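# Pour hazelnuts from a bowl into a hand-held cup

## Task

On the table are a small bowl holding hazelnuts and an empty cup. Lift the cup so the robot holds it off the table, and transfer all of the hazelnuts from the bowl into it. From the moment the first nut lands in the cup until the last one does, the cup may be supported by the robot alone, never by anything else. Neither the cup nor the bowl may be released or dropped while there is nothing a few millimetres below it. Finish with both standing directly on the table, the cup upright (the bowl may be upside down), resting there on their own rather than being held in place by the robot; then open the hands and move the arms away. Nothing may be knocked or placed off the table.

## Robot and tools

Robot: two arms, left_arm and right_arm, facing each other across the table; left_arm's base is on the +y side. Each carries an identical five-finger right hand, so the hands are not mirrored: every axis and number means the same on both.

Frame: one shared scene frame. Origin on the table top midway between the two bases, z up, table surface at z = 0. Results report each hand point's position (m), orientation as a wxyz quaternion, and linear (m/s) and angular (rad/s) velocity. Reported positions can be slightly off, more so at long reach.

Hand point: a spot 0.05 m in front of the palm, where the index pad meets the thumb tip in a pinch. Its axes: +z along the straightened fingers, +y pointing out of the palm, +x across the palm toward the little finger. Straight fingers extend 0.06-0.07 m past it along +z. Across the palm the hand spans 0.08 m on the little-finger side; on the thumb side 0.02 m with the thumb turned in front, up to 0.09 m otherwise. A wrist bracket on the little-finger side sits 0.03 m beyond the point along +y and 0.11 m across, and can collide.

The row: every motion argument is one flat list of 28 numbers, each in [-1, 1], covering both arms even when only one moves. Order: left_arm dx, dy, dz, rx, ry, rz, then left_gripper little, ring, middle, index, thumb_bend, thumb_turn, force_limit, speed; then the same 14 for right_arm/right_gripper.

Arm part (first six of each block): an offset, not a pose. It is measured in the hand point's own axes from the pose shown in the most recent result that includes it (before any such result, and for second or later calls within one reply, from where the robot is when the call starts). Scale: 1.0 = 0.6 m or 180 degrees. rx, ry, rz form a single rotation vector. All rows of one action share that same base; they do not add up. All-zero offsets are not a hold: they pull the arm back to that base pose. Per control step the commanded pose is clipped to within 100 mm and 16 degrees of the measured one.

Hand part (eight numbers): absolute targets. Fingers and thumb_bend: +1 straight/open, -1 fully curled. thumb_turn: +1 beside the palm, -1 in front of it, opposite the fingers. A pinch is roughly index -0.22, thumb_bend -0.75, thumb_turn -0.57. force_limit maps linearly from about 0 N (-1) to 10 N (+1) at the fingertip, 15 N for the two thumb motors; it only stops closing. speed maps from near zero (-1) to full (+1, whole travel 0.6 s). There is no 'unchanged' value: to keep a hand as is, resend its last eight numbers; before any were sent, use its hand_measured six plus hand_force_limit and hand_speed. A motor moves only when its target changes by 0.01 or more. For a whole-hand wrap (objects 0.035-0.08 m wide), turn the thumb fully in front before reaching the object. For a soft grip, close at speed -0.9 or below. To squeeze more, raise force_limit and send a target further closed than measured; to loosen, send one more open.

Tools:
- execute_actions: "actions" holds at most one item. Empty list: just returns state with pictures. {"rows": [...], "steps": n}: 1-15 rows, n up to 15 (default 15, at least 3), each step 1/30 s, the last row repeated to fill. {"steps": n} alone: wait up to 300 steps counted from the previous result. Optional "pictures": true. The final 3 steps of an action run after its result comes back.
- move: "target" is one 28-number row with the same offset rules; each hand point follows a straight line, all arms finishing together, lasting 0.5-10 s. "speed": 0.002-0.5 m/s (default 0.25), rotation capped at twice that in rad/s. "stop_force" (optional, 9-40 N, one value for both arms, not allowed in the first 0.2 s): ends an arm's path when its wrist sensor feels that much extra push against the motion; use it slowly, don't rely on it while rotating, and omit it when pulling off a surface. Hand numbers are applied at the start. Paths ignore obstacles and the other arm.
- wait: "seconds" 0-10.
- zoom_image: "camera" (cam_high, cam_low, cam_left_wrist, cam_right_wrist, each 672x504) and "region" [x0, y0, x1, y1] in pixels, at most 504x504.
- show_instructions: no arguments; shows the reference page.
- finished_scene: "scene" number; irreversible, and grades the result.

Result lines: the state line per arm; 'Hand target' (where the controller is currently driving each hand point); 'pose unreachable' and HELD (a clearance check altered or blocked a command); hand_measured, hand_stopped_by (moving, target, force, stalled, fault), hand_load_n (positive when pushed open; near zero on all fingers means grip lost), hand_force_limit, hand_speed. Wrist force and torque per arm are in the end-effector axes, with a fixed offset up to about 4 N, noise up to 2.4 N, saturating near 50 N. A move adds a 'move:' line: done, off_target, moving, held, fault or contact, plus limits=paced (pose clipped) or limits=held, and each hand point's distance from its target. MOTOR HOT appears at 70 °C; at 85 °C an OVER-TEMPERATURE FAULT brakes the arm.

Cautions: arms are stiff; aiming even slightly into a firm surface can trigger a fault stop (10 s) via joint torque (139 N m for the three big joints, 26 N m for wrists, held weight included) or 150 N of external force. Fast touches hit harder. Never let the arms strike or press on each other, any part included. Loose objects may occasionally get nudged. After big moves the arm may lag; check the reported pose before the next command. The simulation keeps running while you think.

Each tool is called as name([rows], argument=value, ...), one row to a line, values as JSON.

Reference images:

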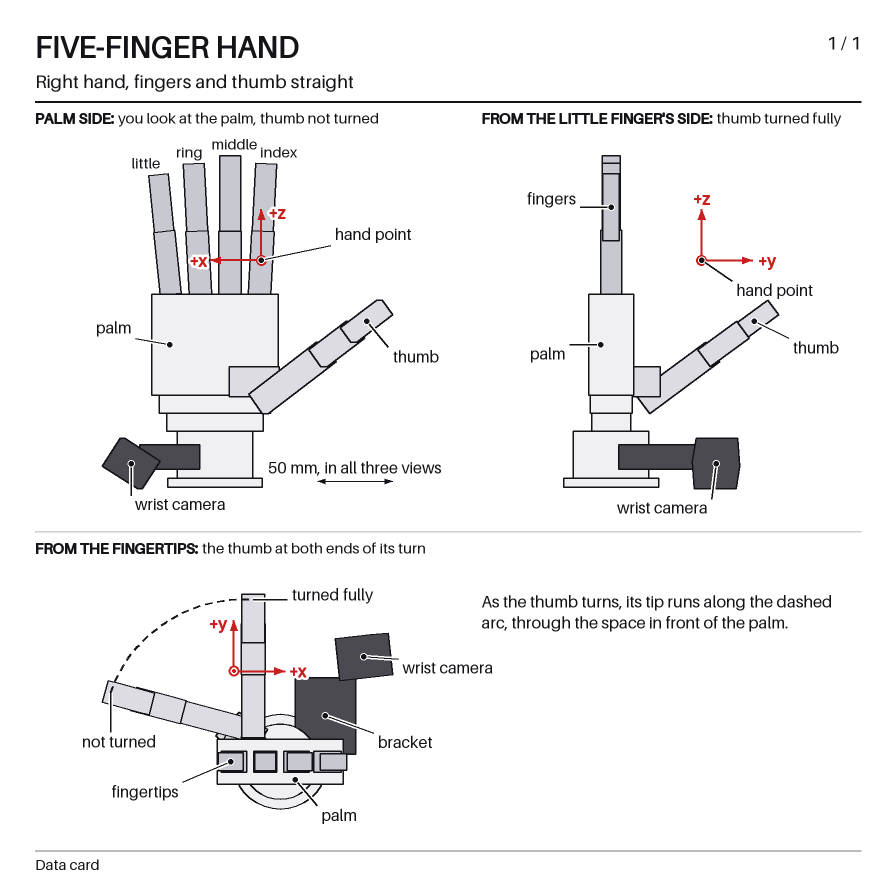

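## Session

execute_actions(actions=[])

Scene clock: 0.00 s of 6600.00 s.
left_arm: end_effector_position=(+0.2246, +0.4295, +0.4864) hand_measured=(+1.000, +1.000, +1.000, +1.000, +1.000, +1.000) hand_load_n=(+0.0, +0.0, +0.0, +0.0, +0.0, +0.0) hand_stopped_by=(target, target, target, target, target, target) hand_force_limit=0.00 hand_speed=-0.80 end_effector_quat_wxyz=(+0.018, +0.343, +0.939, -0.020) end_effector_velocity=(-0.000, -0.000, +0.000) end_effector_angular_velocity=(-0.001, -0.000, -0.001) | right_arm: end_effector_position=(+0.1431, -0.2655, +0.4650) hand_measured=(+1.000, +1.000, +1.000, +1.000, +1.000, +1.000) hand_load_n=(+0.0, +0.0, +0.0, +0.0, +0.0, +0.0) hand_stopped_by=(target, target, target, target, target, target) hand_force_limit=0.00 hand_speed=-0.80 end_effector_quat_wxyz=(-0.021, -0.331, +0.943, +0.005) end_effector_velocity=(-0.000, +0.000, -0.000) end_effector_angular_velocity=(+0.001, -0.001, +0.000)
Joint positions: left_arm=[ 0.572 -1.75   1.327  1.94   1.578 -1.912] | right_arm=[-1.179 -1.695  1.367  1.941  1.56  -1.873]
Joint velocities: left_arm=[-0.001 -0.    -0.001  0.     0.    -0.   ] | right_arm=[ 0.001 -0.     0.    -0.001 -0.     0.001]
Motor temperatures (°C, as the motors report them): left_arm=[24 26 25 36 31 31] | right_arm=[27 27 25 34 32 30]
Wrist force (N, on the end effector, along its own x y z axes, offset not removed): no reading
Wrist torque (N m, same axes, about the end effector's origin, offset not removed): no reading
Hand target (left_arm): +0.225, +0.429, +0.486; +0.018, +0.343, +0.939, -0.020
Hand target (right_arm): +0.143, -0.266, +0.465; -0.021, -0.331, +0.943, +0.005

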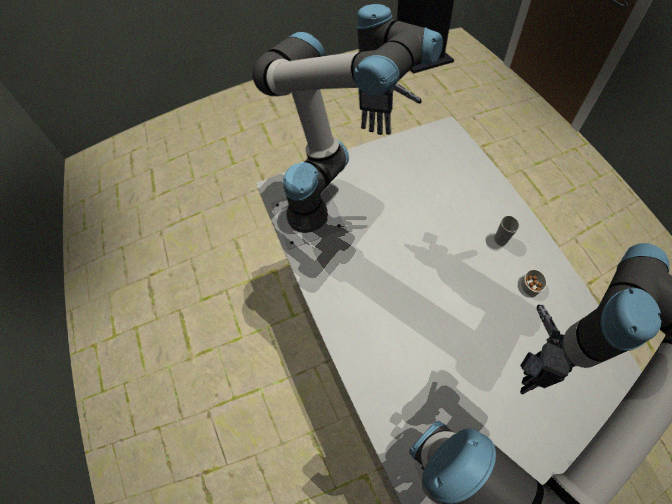

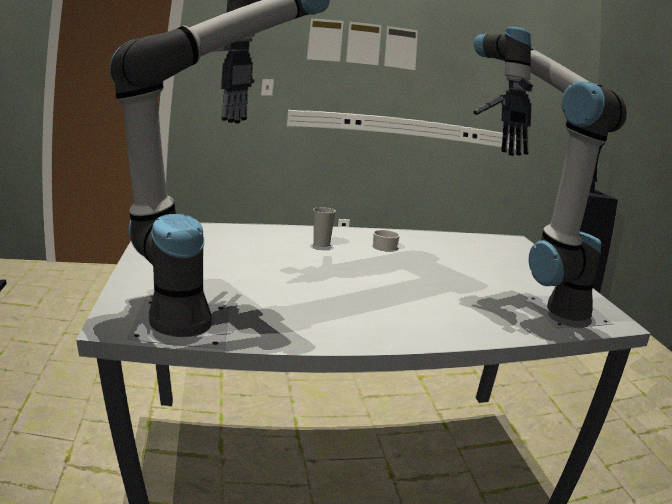

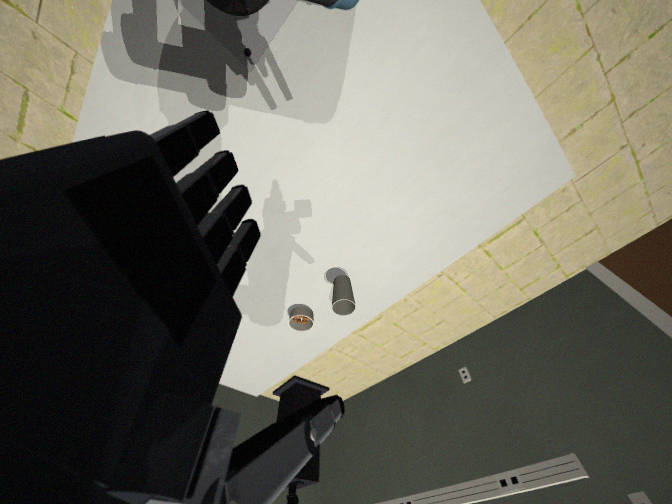

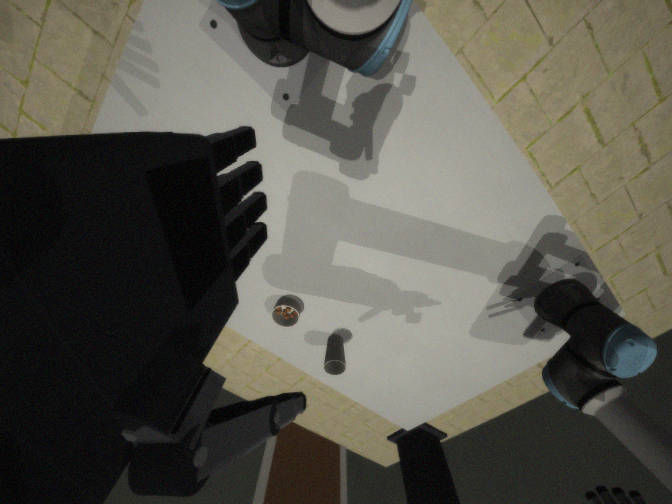

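move(target=[-0.29,-0.15,0.48,-0.578,0.211,0.578,1,1,1,1,1,-1,0,0,-0.1,-0.157,0.44,-0.537,0.258,0.537,1,1,1,1,1,-1,0,0])

Scene clock: 6.27 s of 6600.00 s.
left_arm: end_effector_position=(+0.3050, +0.2346, +0.2094) hand_measured=(+1.000, +1.000, +1.000, +1.000, +1.000, -1.000) hand_load_n=(+0.0, +0.0, +0.0, +0.0, +0.0, +0.0) hand_stopped_by=(target, target, target, target, target, target) hand_force_limit=0.00 hand_speed=0.00 end_effector_quat_wxyz=(-0.018, -0.701, -0.018, -0.712) end_effector_velocity=(+0.001, -0.001, -0.000) end_effector_angular_velocity=(+0.003, -0.018, -0.006) | right_arm: end_effector_position=(+0.2173, -0.2955, +0.2534) hand_measured=(+1.000, +1.000, +1.000, +1.000, +1.000, -1.000) hand_load_n=(+0.0, +0.0, +0.0, +0.0, +0.0, +0.0) hand_stopped_by=(target, target, target, target, target, target) hand_force_limit=0.00 hand_speed=0.00 end_effector_quat_wxyz=(-0.456, +0.362, +0.689, +0.431) end_effector_velocity=(-0.000, +0.000, +0.000) end_effector_angular_velocity=(-0.000, -0.001, +0.001)
Joint positions: left_arm=[-0.1   -1.017  2.694  1.575  0.145 -1.73 ] | right_arm=[-2.251 -1.456  2.629  1.72   1.042 -1.716]
Joint velocities: left_arm=[ 0.005  0.025  0.033  0.078 -0.009 -0.131] | right_arm=[ 0.001 -0.    -0.    -0.    -0.001 -0.001]
Motor temperatures (°C, as the motors report them): left_arm=[24 26 25 36 31 31] | right_arm=[27 27 25 34 32 30]
Wrist force (N, on the end effector, along its own x y z axes, offset not removed): left_arm=[-0.4 -1.5 0.2] | right_arm=[0.5 -1.7 -2.0]
Wrist torque (N m, same axes, about the end effector's origin, offset not removed): left_arm=[-0.31 0.10 0.12] | right_arm=[0.03 -0.21 -0.07]
Hand target (left_arm): +0.305, +0.234, +0.209; +0.018, +0.700, +0.017, +0.713
Hand target (right_arm): +0.217, -0.295, +0.253; -0.456, +0.362, +0.689, +0.431
Off the commanded pose (left_arm): 0.000 m, 0 deg.
Off the commanded pose (right_arm): 0.060 m, 30 deg; orientation clipped at the last step of the last action.
Kept back: nothing.
move: held (right_arm); limits=paced,held; held on 43 of 176 steps (right_arm), including the last (right_arm)
pose unreachable (right arm): on one or more control steps of this call this arm could not follow its commanded pose, so it was not sent that pose on those steps. On the call's last step it was still not sent that pose. It may still have moved: this result reports where it is.
cause: the commanded pose would bring two parts of the arm too close to each other (joints 3 (elbow) to 6 (wrist 3) lie between them).

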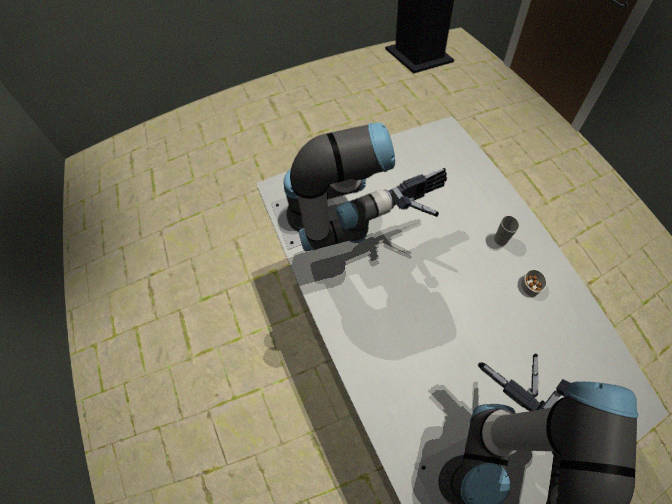

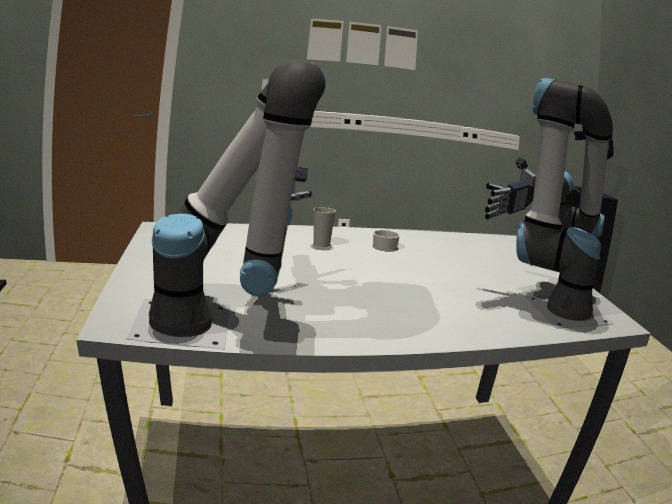

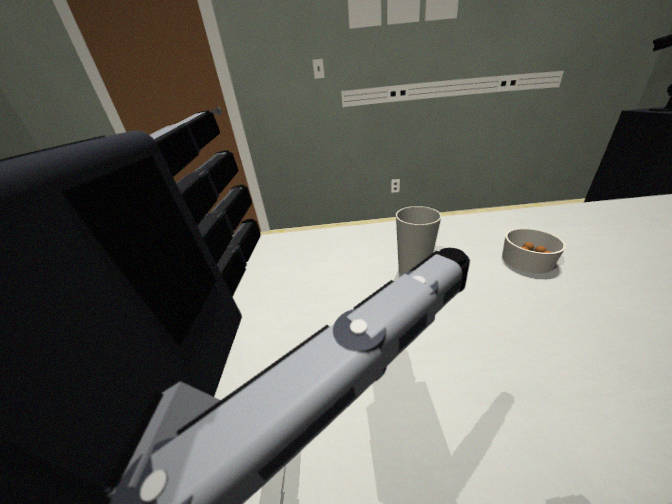

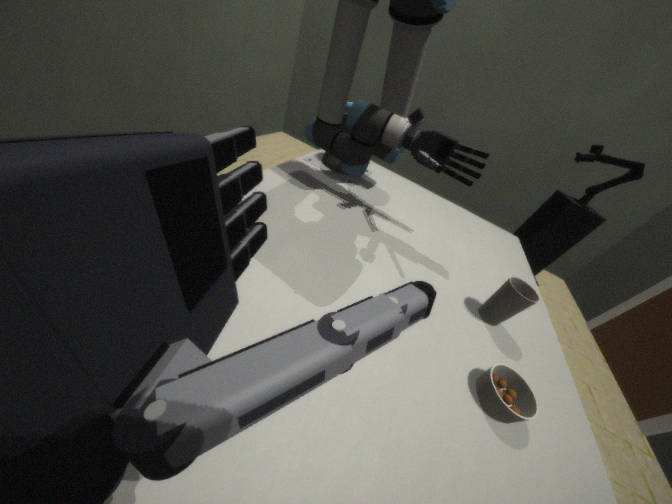

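move(target=[-0.15,0.05,0.24,-0.25,0,0,1,1,1,1,1,-1,0,0,-0.298,0.241,0.02,-0.113,0.053,0.098,1,1,1,1,1,-1,0,0])

Scene clock: 20.73 s of 6600.00 s.
left_arm: end_effector_position=(+0.4234, +0.2118, +0.1398) hand_measured=(+1.000, +1.000, +1.000, +1.000, +1.000, -1.000) hand_load_n=(+0.0, +0.0, +0.0, +0.0, +0.0, +0.0) hand_stopped_by=(target, target, target, target, target, target) hand_force_limit=0.00 hand_speed=0.00 end_effector_quat_wxyz=(+0.216, +0.665, -0.189, +0.690) end_effector_velocity=(-0.000, +0.000, +0.000) end_effector_angular_velocity=(-0.000, +0.001, +0.000) | right_arm: end_effector_position=(+0.3927, -0.2567, +0.1245) hand_measured=(+1.000, +1.000, +1.000, +1.000, +1.000, -1.000) hand_load_n=(+0.0, +0.0, +0.0, +0.0, +0.0, +0.0) hand_stopped_by=(target, target, target, target, target, target) hand_force_limit=0.00 hand_speed=0.00 end_effector_quat_wxyz=(-0.500, +0.501, +0.501, +0.498) end_effector_velocity=(+0.000, -0.000, -0.000) end_effector_angular_velocity=(+0.001, +0.003, -0.002)
Joint positions: left_arm=[ 0.835 -0.742  2.373  1.465 -1.371 -1.588] | right_arm=[-1.894 -0.738  2.36   1.507  0.344 -1.557]
Joint velocities: left_arm=[ 0.    -0.001  0.001 -0.     0.    -0.001] | right_arm=[-0.001  0.001  0.001  0.001 -0.001  0.001]
Motor temperatures (°C, as the motors report them): left_arm=[24 26 25 36 31 31] | right_arm=[27 27 25 34 32 30]
Wrist force (N, on the end effector, along its own x y z axes, offset not removed): left_arm=[-1.3 -1.7 0.0] | right_arm=[-0.7 0.4 -0.8]
Wrist torque (N m, same axes, about the end effector's origin, offset not removed): left_arm=[-0.32 0.13 0.00] | right_arm=[0.32 0.08 -0.03]
Hand target (left_arm): +0.423, +0.212, +0.140; +0.216, +0.665, -0.189, +0.690
Hand target (right_arm): +0.393, -0.257, +0.125; +0.500, -0.501, -0.501, -0.498
Off the commanded pose (left_arm): 0.034 m, 12 deg.
Off the commanded pose (right_arm): 0.010 m, 0 deg.
FORCE FAULT: contact force on the left arm reached its limit, and that arm stopped for 10 seconds. FORCE FAULT: contact force on the right arm reached its limit, and that arm stopped for 10 seconds. On each arm, the contact can be on any part of the arm, not only on its tool. Those arms' remaining commands of this call were not run. Those arms hold still and accept commands again. Move each arm away from its contact; if what an arm grips holds it there, let go first. An arm that pushes or pulls that hard again can be faulted again.
Kept back: nothing.
move: fault (left_arm, right_arm); limits=paced

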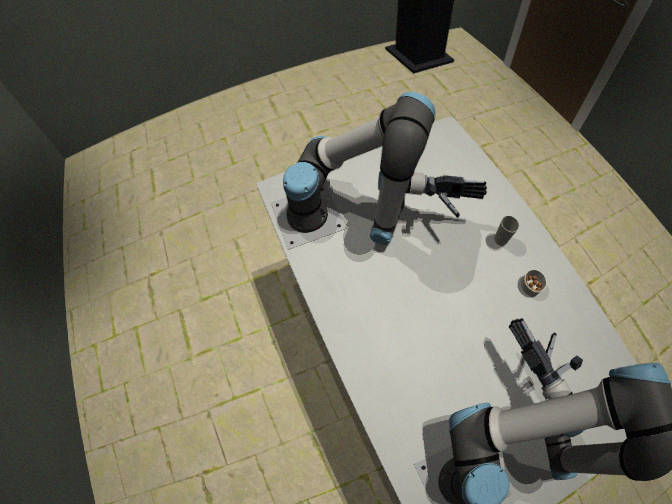

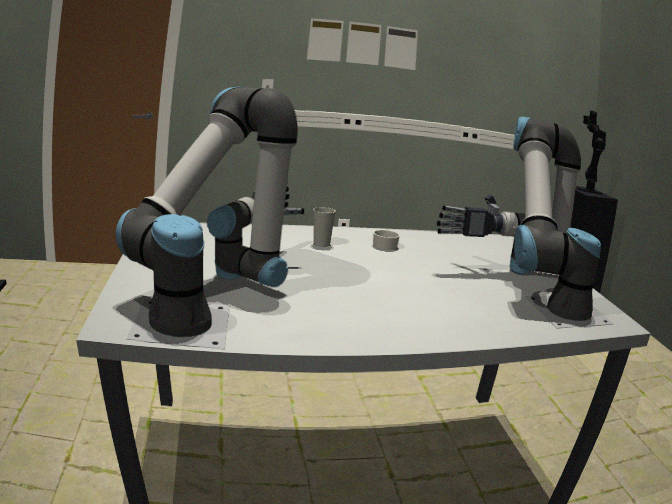

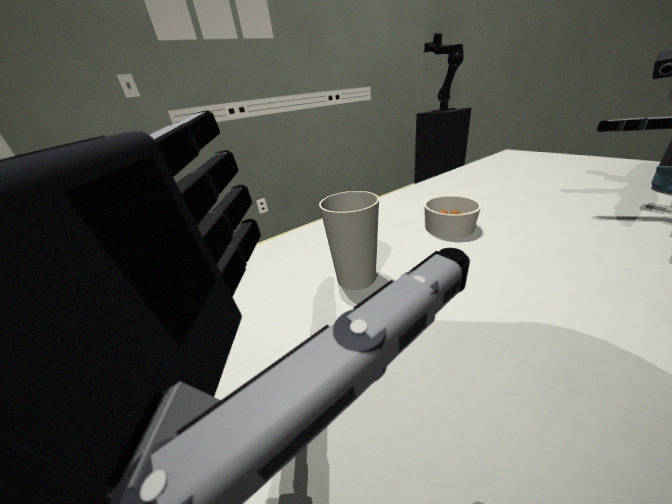

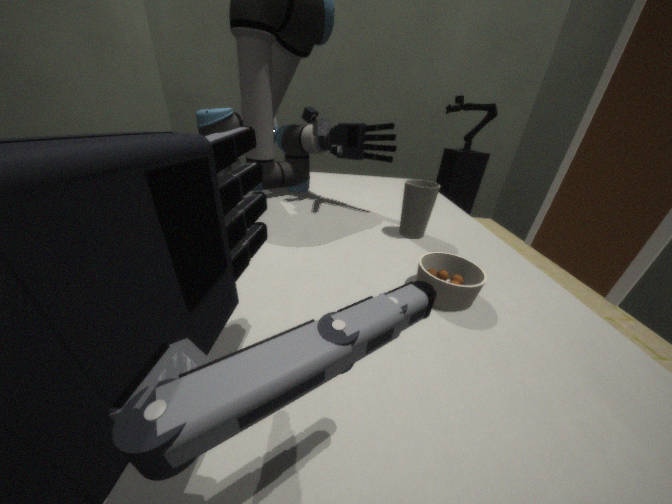

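move(target=[0.03,0.05,0.08,0,-0.15,0,1,1,1,1,1,-1,0,0,0.1,0.15,0,0,0,0.5,-1,-1,-1,0.5,0.3,-0.57,0,0])

move(target=[-0.1,0,0.05,0,0,0,1,1,1,1,1,-1,0,0,0,0.1,0.1,-0.2,0,0,-1,-1,-1,0.5,0.3,-0.57,0,0], speed=0.1)

Scene clock: 24.73 s of 6600.00 s.
left_arm: end_effector_position=(+0.4466, +0.1613, +0.1605) hand_measured=(+1.000, +1.000, +1.000, +1.000, +1.000, -1.000) hand_load_n=(+0.0, +0.0, +0.0, +0.0, +0.0, +0.0) hand_stopped_by=(target, target, target, target, target, target) hand_force_limit=0.00 hand_speed=0.00 end_effector_quat_wxyz=(+0.166, +0.808, -0.234, +0.515) end_effector_velocity=(+0.000, -0.002, +0.001) end_effector_angular_velocity=(-0.000, +0.000, -0.001) | right_arm: end_effector_position=(+0.4829, -0.2562, +0.1842) hand_measured=(-1.000, -1.000, -1.000, +0.500, +0.300, -0.570) hand_load_n=(+0.0, +0.0, +0.0, +0.0, +0.0, +0.0) hand_stopped_by=(target, target, target, target, target, target) hand_force_limit=0.00 hand_speed=0.00 end_effector_quat_wxyz=(+0.706, -0.708, -0.001, +0.001) end_effector_velocity=(+0.001, -0.000, +0.000) end_effector_angular_velocity=(-0.014, +0.012, +0.002)
Joint positions: left_arm=[ 0.809 -1.181  2.317  2.441 -1.378 -1.689] | right_arm=[-1.765 -0.845  1.87   2.107  0.215  0.011]
Joint velocities: left_arm=[-0.001 -0.002 -0.004  0.007 -0.    -0.   ] | right_arm=[ 0.002  0.003 -0.025 -0.043  0.     0.075]
Motor temperatures (°C, as the motors report them): left_arm=[24 26 25 36 31 31] | right_arm=[27 27 25 34 32 30]
Wrist force (N, on the end effector, along its own x y z axes, offset not removed): left_arm=[-2.5 -2.1 0.0] | right_arm=[-1.8 -1.1 -0.5]
Wrist torque (N m, same axes, about the end effector's origin, offset not removed): left_arm=[-0.35 0.36 -0.07] | right_arm=[0.05 0.26 -0.26]
Hand target (left_arm): +0.447, +0.161, +0.161; +0.166, +0.808, -0.234, +0.515
Hand target (right_arm): +0.483, -0.256, +0.184; +0.706, -0.708, -0.000, +0.002
Off the commanded pose (left_arm): 0.000 m, 0 deg.
Off the commanded pose (right_arm): 0.000 m, 0 deg.
Kept back: nothing.
move: done

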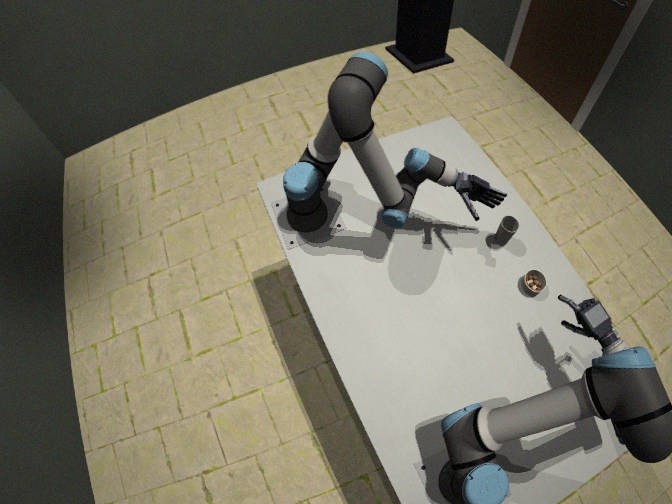

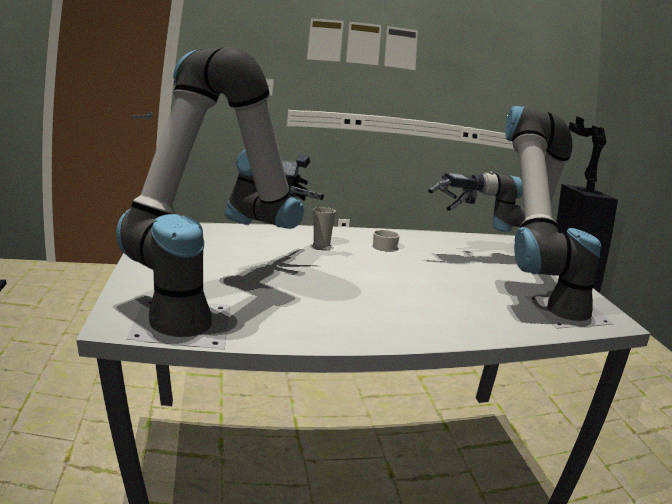

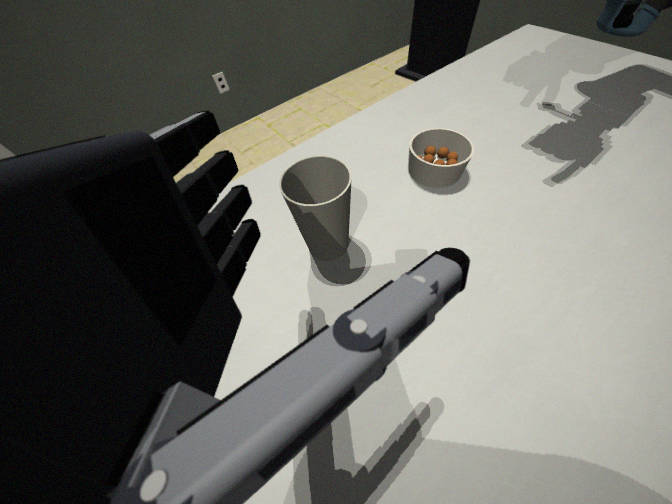

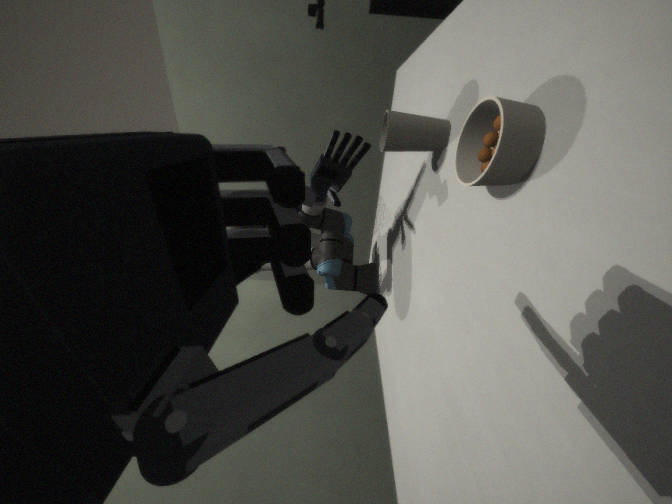

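Scene clock: 28.27 s of 6600.00 s.
left_arm: end_effector_position=(+0.4477, +0.1584, +0.0937) hand_measured=(+1.000, +1.000, +1.000, +1.000, +1.000, -1.000) hand_load_n=(+0.0, +0.0, +0.0, +0.0, +0.0, +0.0) hand_stopped_by=(target, target, target, target, target, target) hand_force_limit=0.00 hand_speed=0.00 end_effector_quat_wxyz=(+0.166, +0.808, -0.234, +0.515) end_effector_velocity=(-0.000, -0.000, -0.001) end_effector_angular_velocity=(+0.000, +0.000, -0.001) | right_arm: end_effector_position=(+0.4828, -0.1964, +0.1243) hand_measured=(-1.000, -1.000, -1.000, +0.500, +0.300, -0.570) hand_load_n=(+0.0, +0.0, +0.0, +0.0, +0.0, +0.0) hand_stopped_by=(target, target, target, target, target, target) hand_force_limit=0.00 hand_speed=0.00 end_effector_quat_wxyz=(-0.453, +0.891, +0.001, -0.001) end_effector_velocity=(+0.000, +0.002, -0.001) end_effector_angular_velocity=(-0.012, -0.002, +0.002)
Joint positions: left_arm=[ 0.806 -0.977  2.313  2.241 -1.375 -1.691] | right_arm=[-1.478 -0.916  1.363  1.026  0.633  1.693]
Joint velocities: left_arm=[-0.     0.003  0.    -0.004 -0.     0.   ] | right_arm=[ 0.008  0.001 -0.007 -0.002  0.013  0.008]
Motor temperatures (°C, as the motors report them): left_arm=[24 26 25 36 31 31] | right_arm=[27 27 25 34 32 30]
Wrist force (N, on the end effector, along its own x y z axes, offset not removed): left_arm=[0.7 -0.8 0.2] | right_arm=[1.1 0.5 -1.8]
Wrist torque (N m, same axes, about the end effector's origin, offset not removed): left_arm=[-0.25 0.01 0.16] | right_arm=[0.40 -0.08 -0.01]
Hand target (left_arm): +0.448, +0.158, +0.094; +0.166, +0.808, -0.234, +0.515
Hand target (right_arm): +0.483, -0.196, +0.124; -0.453, +0.892, +0.001, -0.001
Off the commanded pose (left_arm): 0.000 m, 0 deg.
Off the commanded pose (right_arm): 0.000 m, 0 deg.
Kept back: nothing.
move: done

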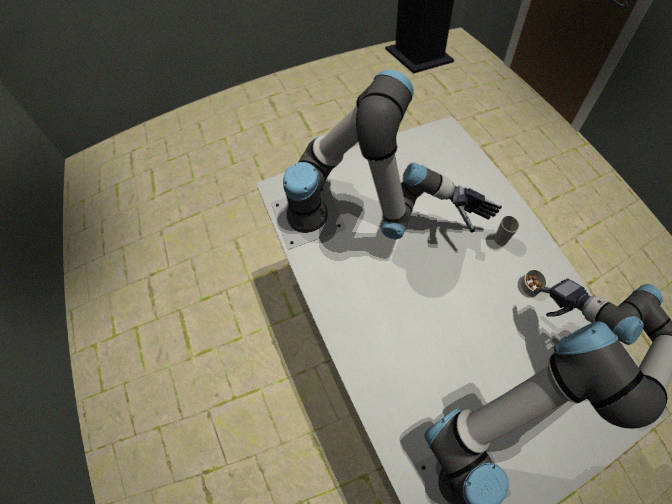

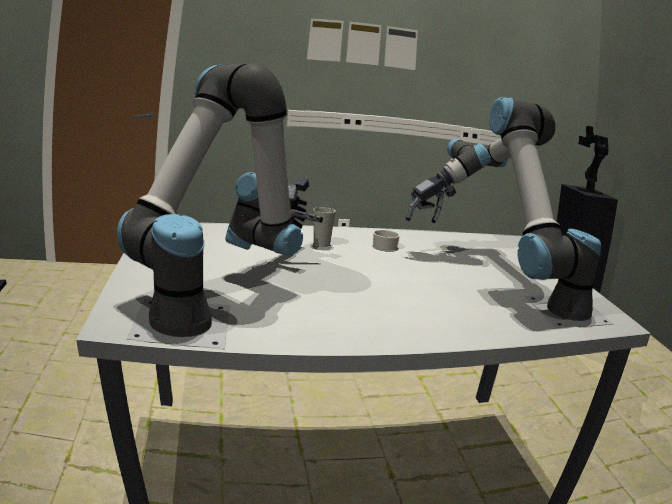

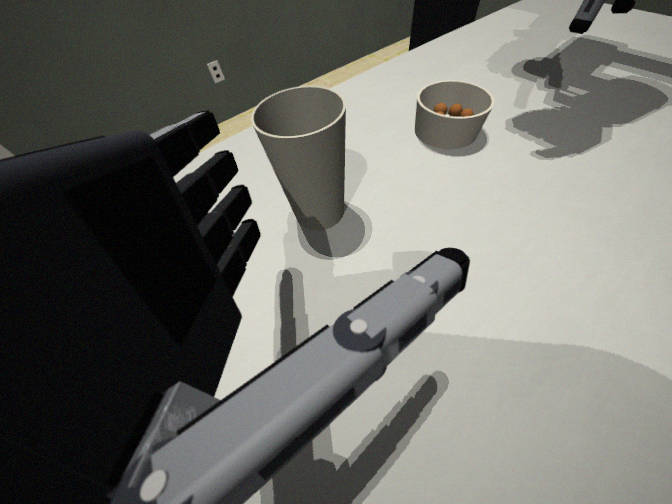

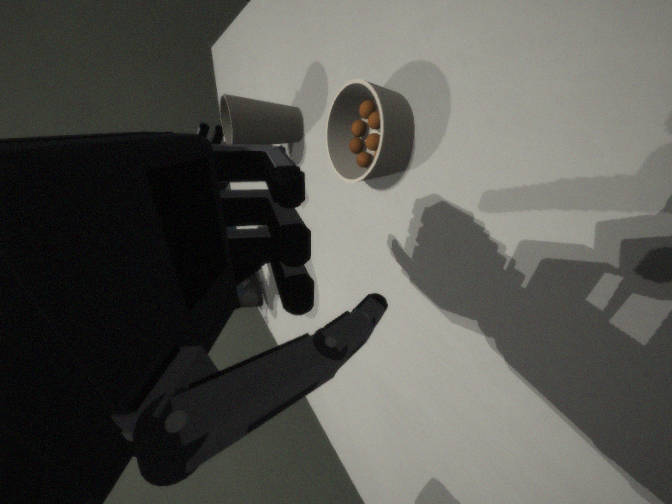

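move(target=[0.05,0.02,0.125,0,0,0,1,1,1,1,1,-1,0,0,0.08,-0.03,0.123,0,0,0,-1,-1,-1,0.5,0.3,-0.57,0,0], speed=0.08)

Scene clock: 30.10 s of 6600.00 s.
left_arm: end_effector_position=(+0.5084, +0.1042, +0.0903) hand_measured=(+1.000, +1.000, +1.000, +1.000, +1.000, -1.000) hand_load_n=(+0.0, +0.0, +0.0, +0.0, +0.0, +0.0) hand_stopped_by=(target, target, target, target, target, target) hand_force_limit=0.00 hand_speed=0.00 end_effector_quat_wxyz=(+0.166, +0.808, -0.234, +0.515) end_effector_velocity=(+0.001, -0.001, -0.001) end_effector_angular_velocity=(+0.001, +0.002, +0.000) | right_arm: end_effector_position=(+0.5304, -0.1261, +0.0954) hand_measured=(-1.000, -1.000, -1.000, +0.500, +0.300, -0.570) hand_load_n=(+0.0, +0.0, +0.0, +0.0, +0.0, +0.0) hand_stopped_by=(target, target, target, target, target, target) hand_force_limit=0.00 hand_speed=0.00 end_effector_quat_wxyz=(-0.453, +0.891, +0.001, -0.001) end_effector_velocity=(+0.001, +0.002, -0.000) end_effector_angular_velocity=(+0.001, +0.001, +0.001)
Joint positions: left_arm=[ 0.82  -0.894  2.083  2.387 -1.388 -1.685] | right_arm=[-1.362 -0.743  1.091  0.972  0.653  1.883]
Joint velocities: left_arm=[ 0.001  0.002 -0.004  0.004 -0.001 -0.   ] | right_arm=[ 0.003  0.005 -0.009  0.001 -0.     0.003]
Motor temperatures (°C, as the motors report them): left_arm=[24 26 25 36 31 31] | right_arm=[27 27 25 34 32 30]
Wrist force (N, on the end effector, along its own x y z axes, offset not removed): left_arm=[-1.1 -1.1 0.9] | right_arm=[-1.6 -1.3 -2.7]
Wrist torque (N m, same axes, about the end effector's origin, offset not removed): left_arm=[-0.20 0.28 0.05] | right_arm=[0.16 0.20 -0.22]
Hand target (left_arm): +0.509, +0.104, +0.090; +0.166, +0.808, -0.234, +0.515
Hand target (right_arm): +0.531, -0.126, +0.095; -0.453, +0.891, +0.001, -0.001
Off the commanded pose (left_arm): 0.000 m, 0 deg.
Off the commanded pose (right_arm): 0.000 m, 0 deg.
Kept back: nothing.
move: done

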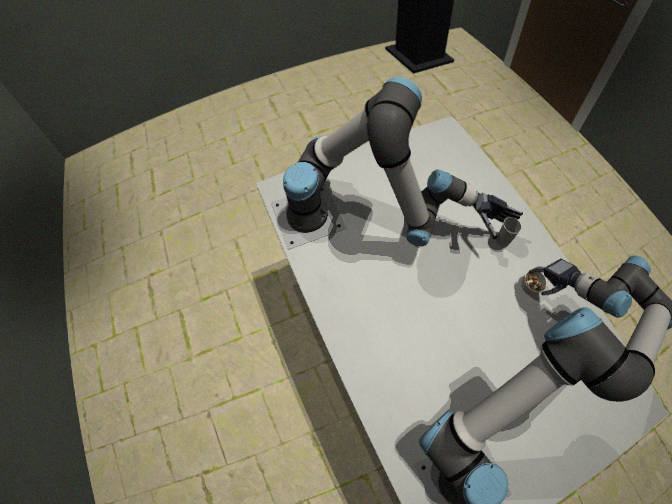

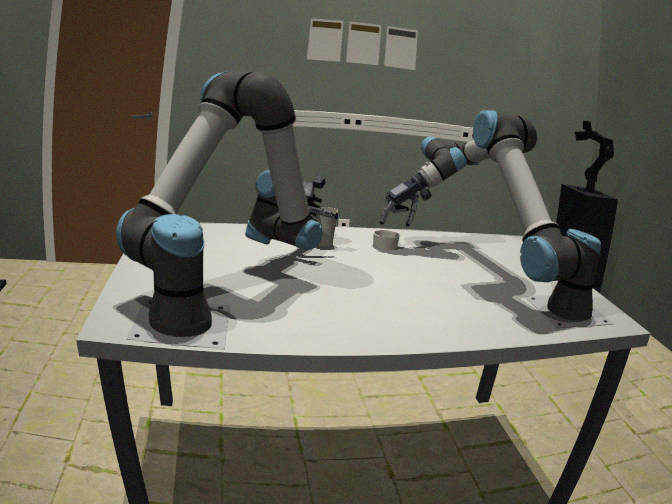

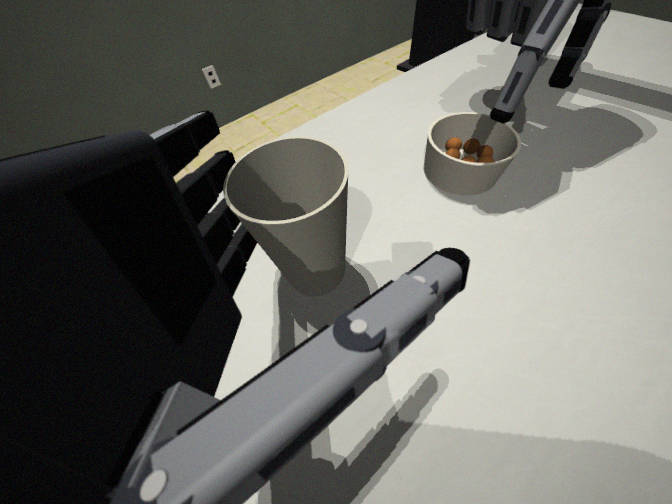

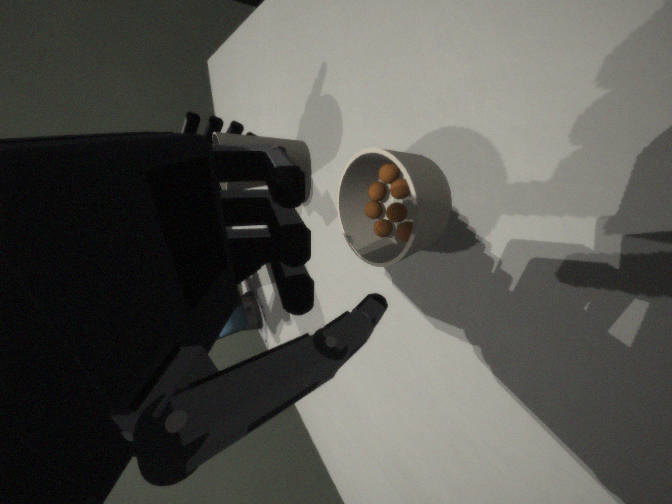

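move(target=[0.022,-0.005,0.1,0,0,0,1,1,1,1,1,-1,0,0,0.025,0.054,0.04,0,0,0,-1,-1,-1,0.2,0,-0.57,0,0], speed=0.04)

zoom_image(camera="cam_low", region=[280,160,480,270])

Scene clock: 32.27 s of 6600.00 s.
left_arm: end_effector_position=(+0.5600, +0.0736, +0.0774) hand_measured=(+1.000, +1.000, +1.000, +1.000, +1.000, -1.000) hand_load_n=(+0.0, +0.0, +0.0, +0.0, +0.0, +0.0) hand_stopped_by=(target, target, target, target, target, target) hand_force_limit=0.00 hand_speed=0.00 end_effector_quat_wxyz=(+0.166, +0.808, -0.234, +0.515) end_effector_velocity=(+0.001, -0.002, +0.000) end_effector_angular_velocity=(+0.000, -0.001, -0.002) | right_arm: end_effector_position=(+0.5453, -0.1258, +0.0551) hand_measured=(-1.000, -1.000, -1.000, +0.200, +0.000, -0.570) hand_load_n=(+0.0, +0.0, +0.0, +0.0, +0.0, +0.0) hand_stopped_by=(target, target, target, target, target, target) hand_force_limit=0.00 hand_speed=0.00 end_effector_quat_wxyz=(-0.453, +0.891, +0.001, -0.001) end_effector_velocity=(+0.000, +0.000, -0.001) end_effector_angular_velocity=(+0.001, +0.000, +0.001)
Joint positions: left_arm=[ 0.85  -0.797  1.897  2.473 -1.415 -1.672] | right_arm=[-1.366 -0.668  1.061  0.932  0.652  1.877]
Joint velocities: left_arm=[-0.001  0.002 -0.006  0.003 -0.     0.001] | right_arm=[ 0.     0.002 -0.001 -0.    -0.001 -0.001]
Motor temperatures (°C, as the motors report them): left_arm=[24 26 25 36 31 31] | right_arm=[27 27 25 34 32 30]
Wrist force (N, on the end effector, along its own x y z axes, offset not removed): left_arm=[-1.2 -1.5 0.3] | right_arm=[-0.1 1.5 -0.1]
Wrist torque (N m, same axes, about the end effector's origin, offset not removed): left_arm=[-0.32 0.25 -0.12] | right_arm=[0.43 -0.10 -0.01]
Hand target (left_arm): +0.560, +0.074, +0.077; +0.166, +0.808, -0.234, +0.515
Hand target (right_arm): +0.545, -0.126, +0.055; -0.453, +0.891, +0.001, -0.001
Off the commanded pose (left_arm): 0.000 m, 0 deg.
Off the commanded pose (right_arm): 0.000 m, 0 deg.
Kept back: nothing.
move: done

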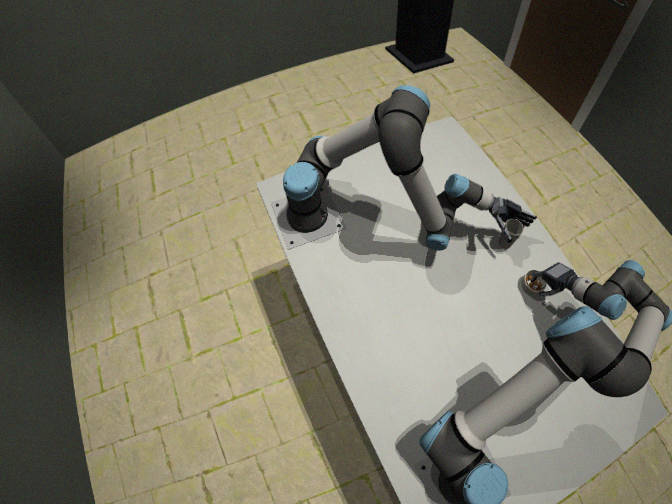

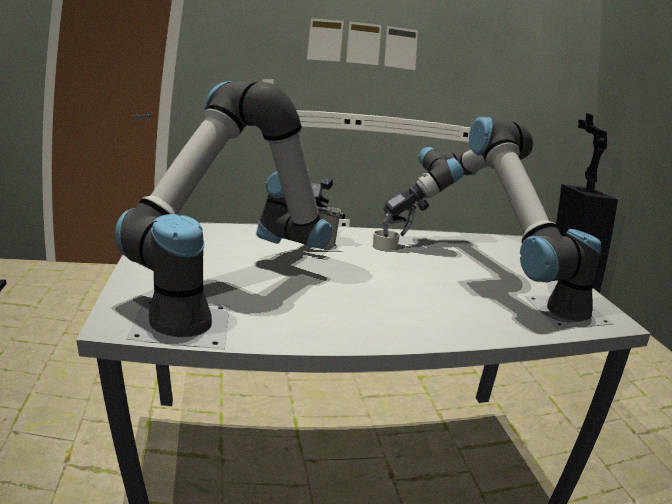

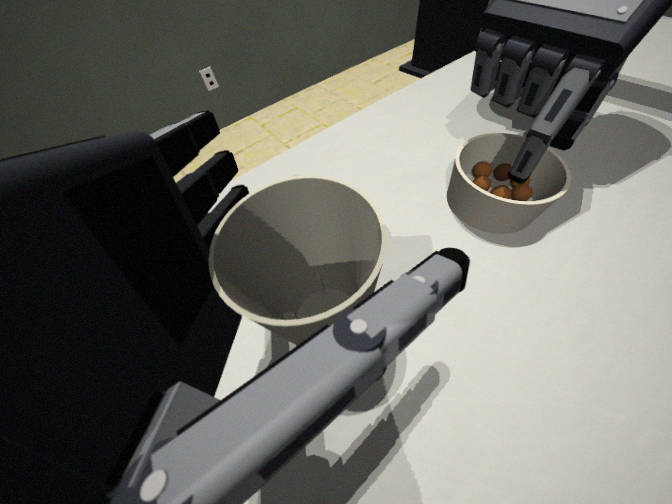

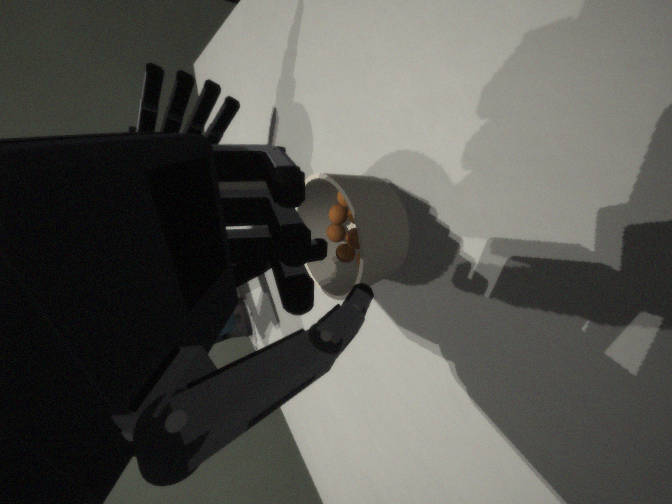

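Region (280, 160, 480, 270) of cam_low's 672x504 image, scaled by 2.520, with more detail than that image has; it fills the top 277 rows of this view, and the rest is white.

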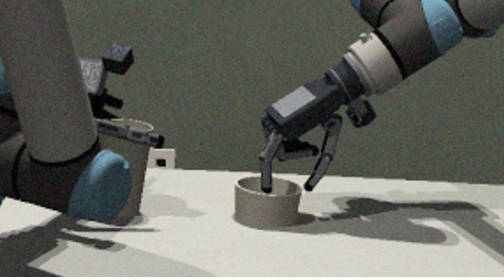

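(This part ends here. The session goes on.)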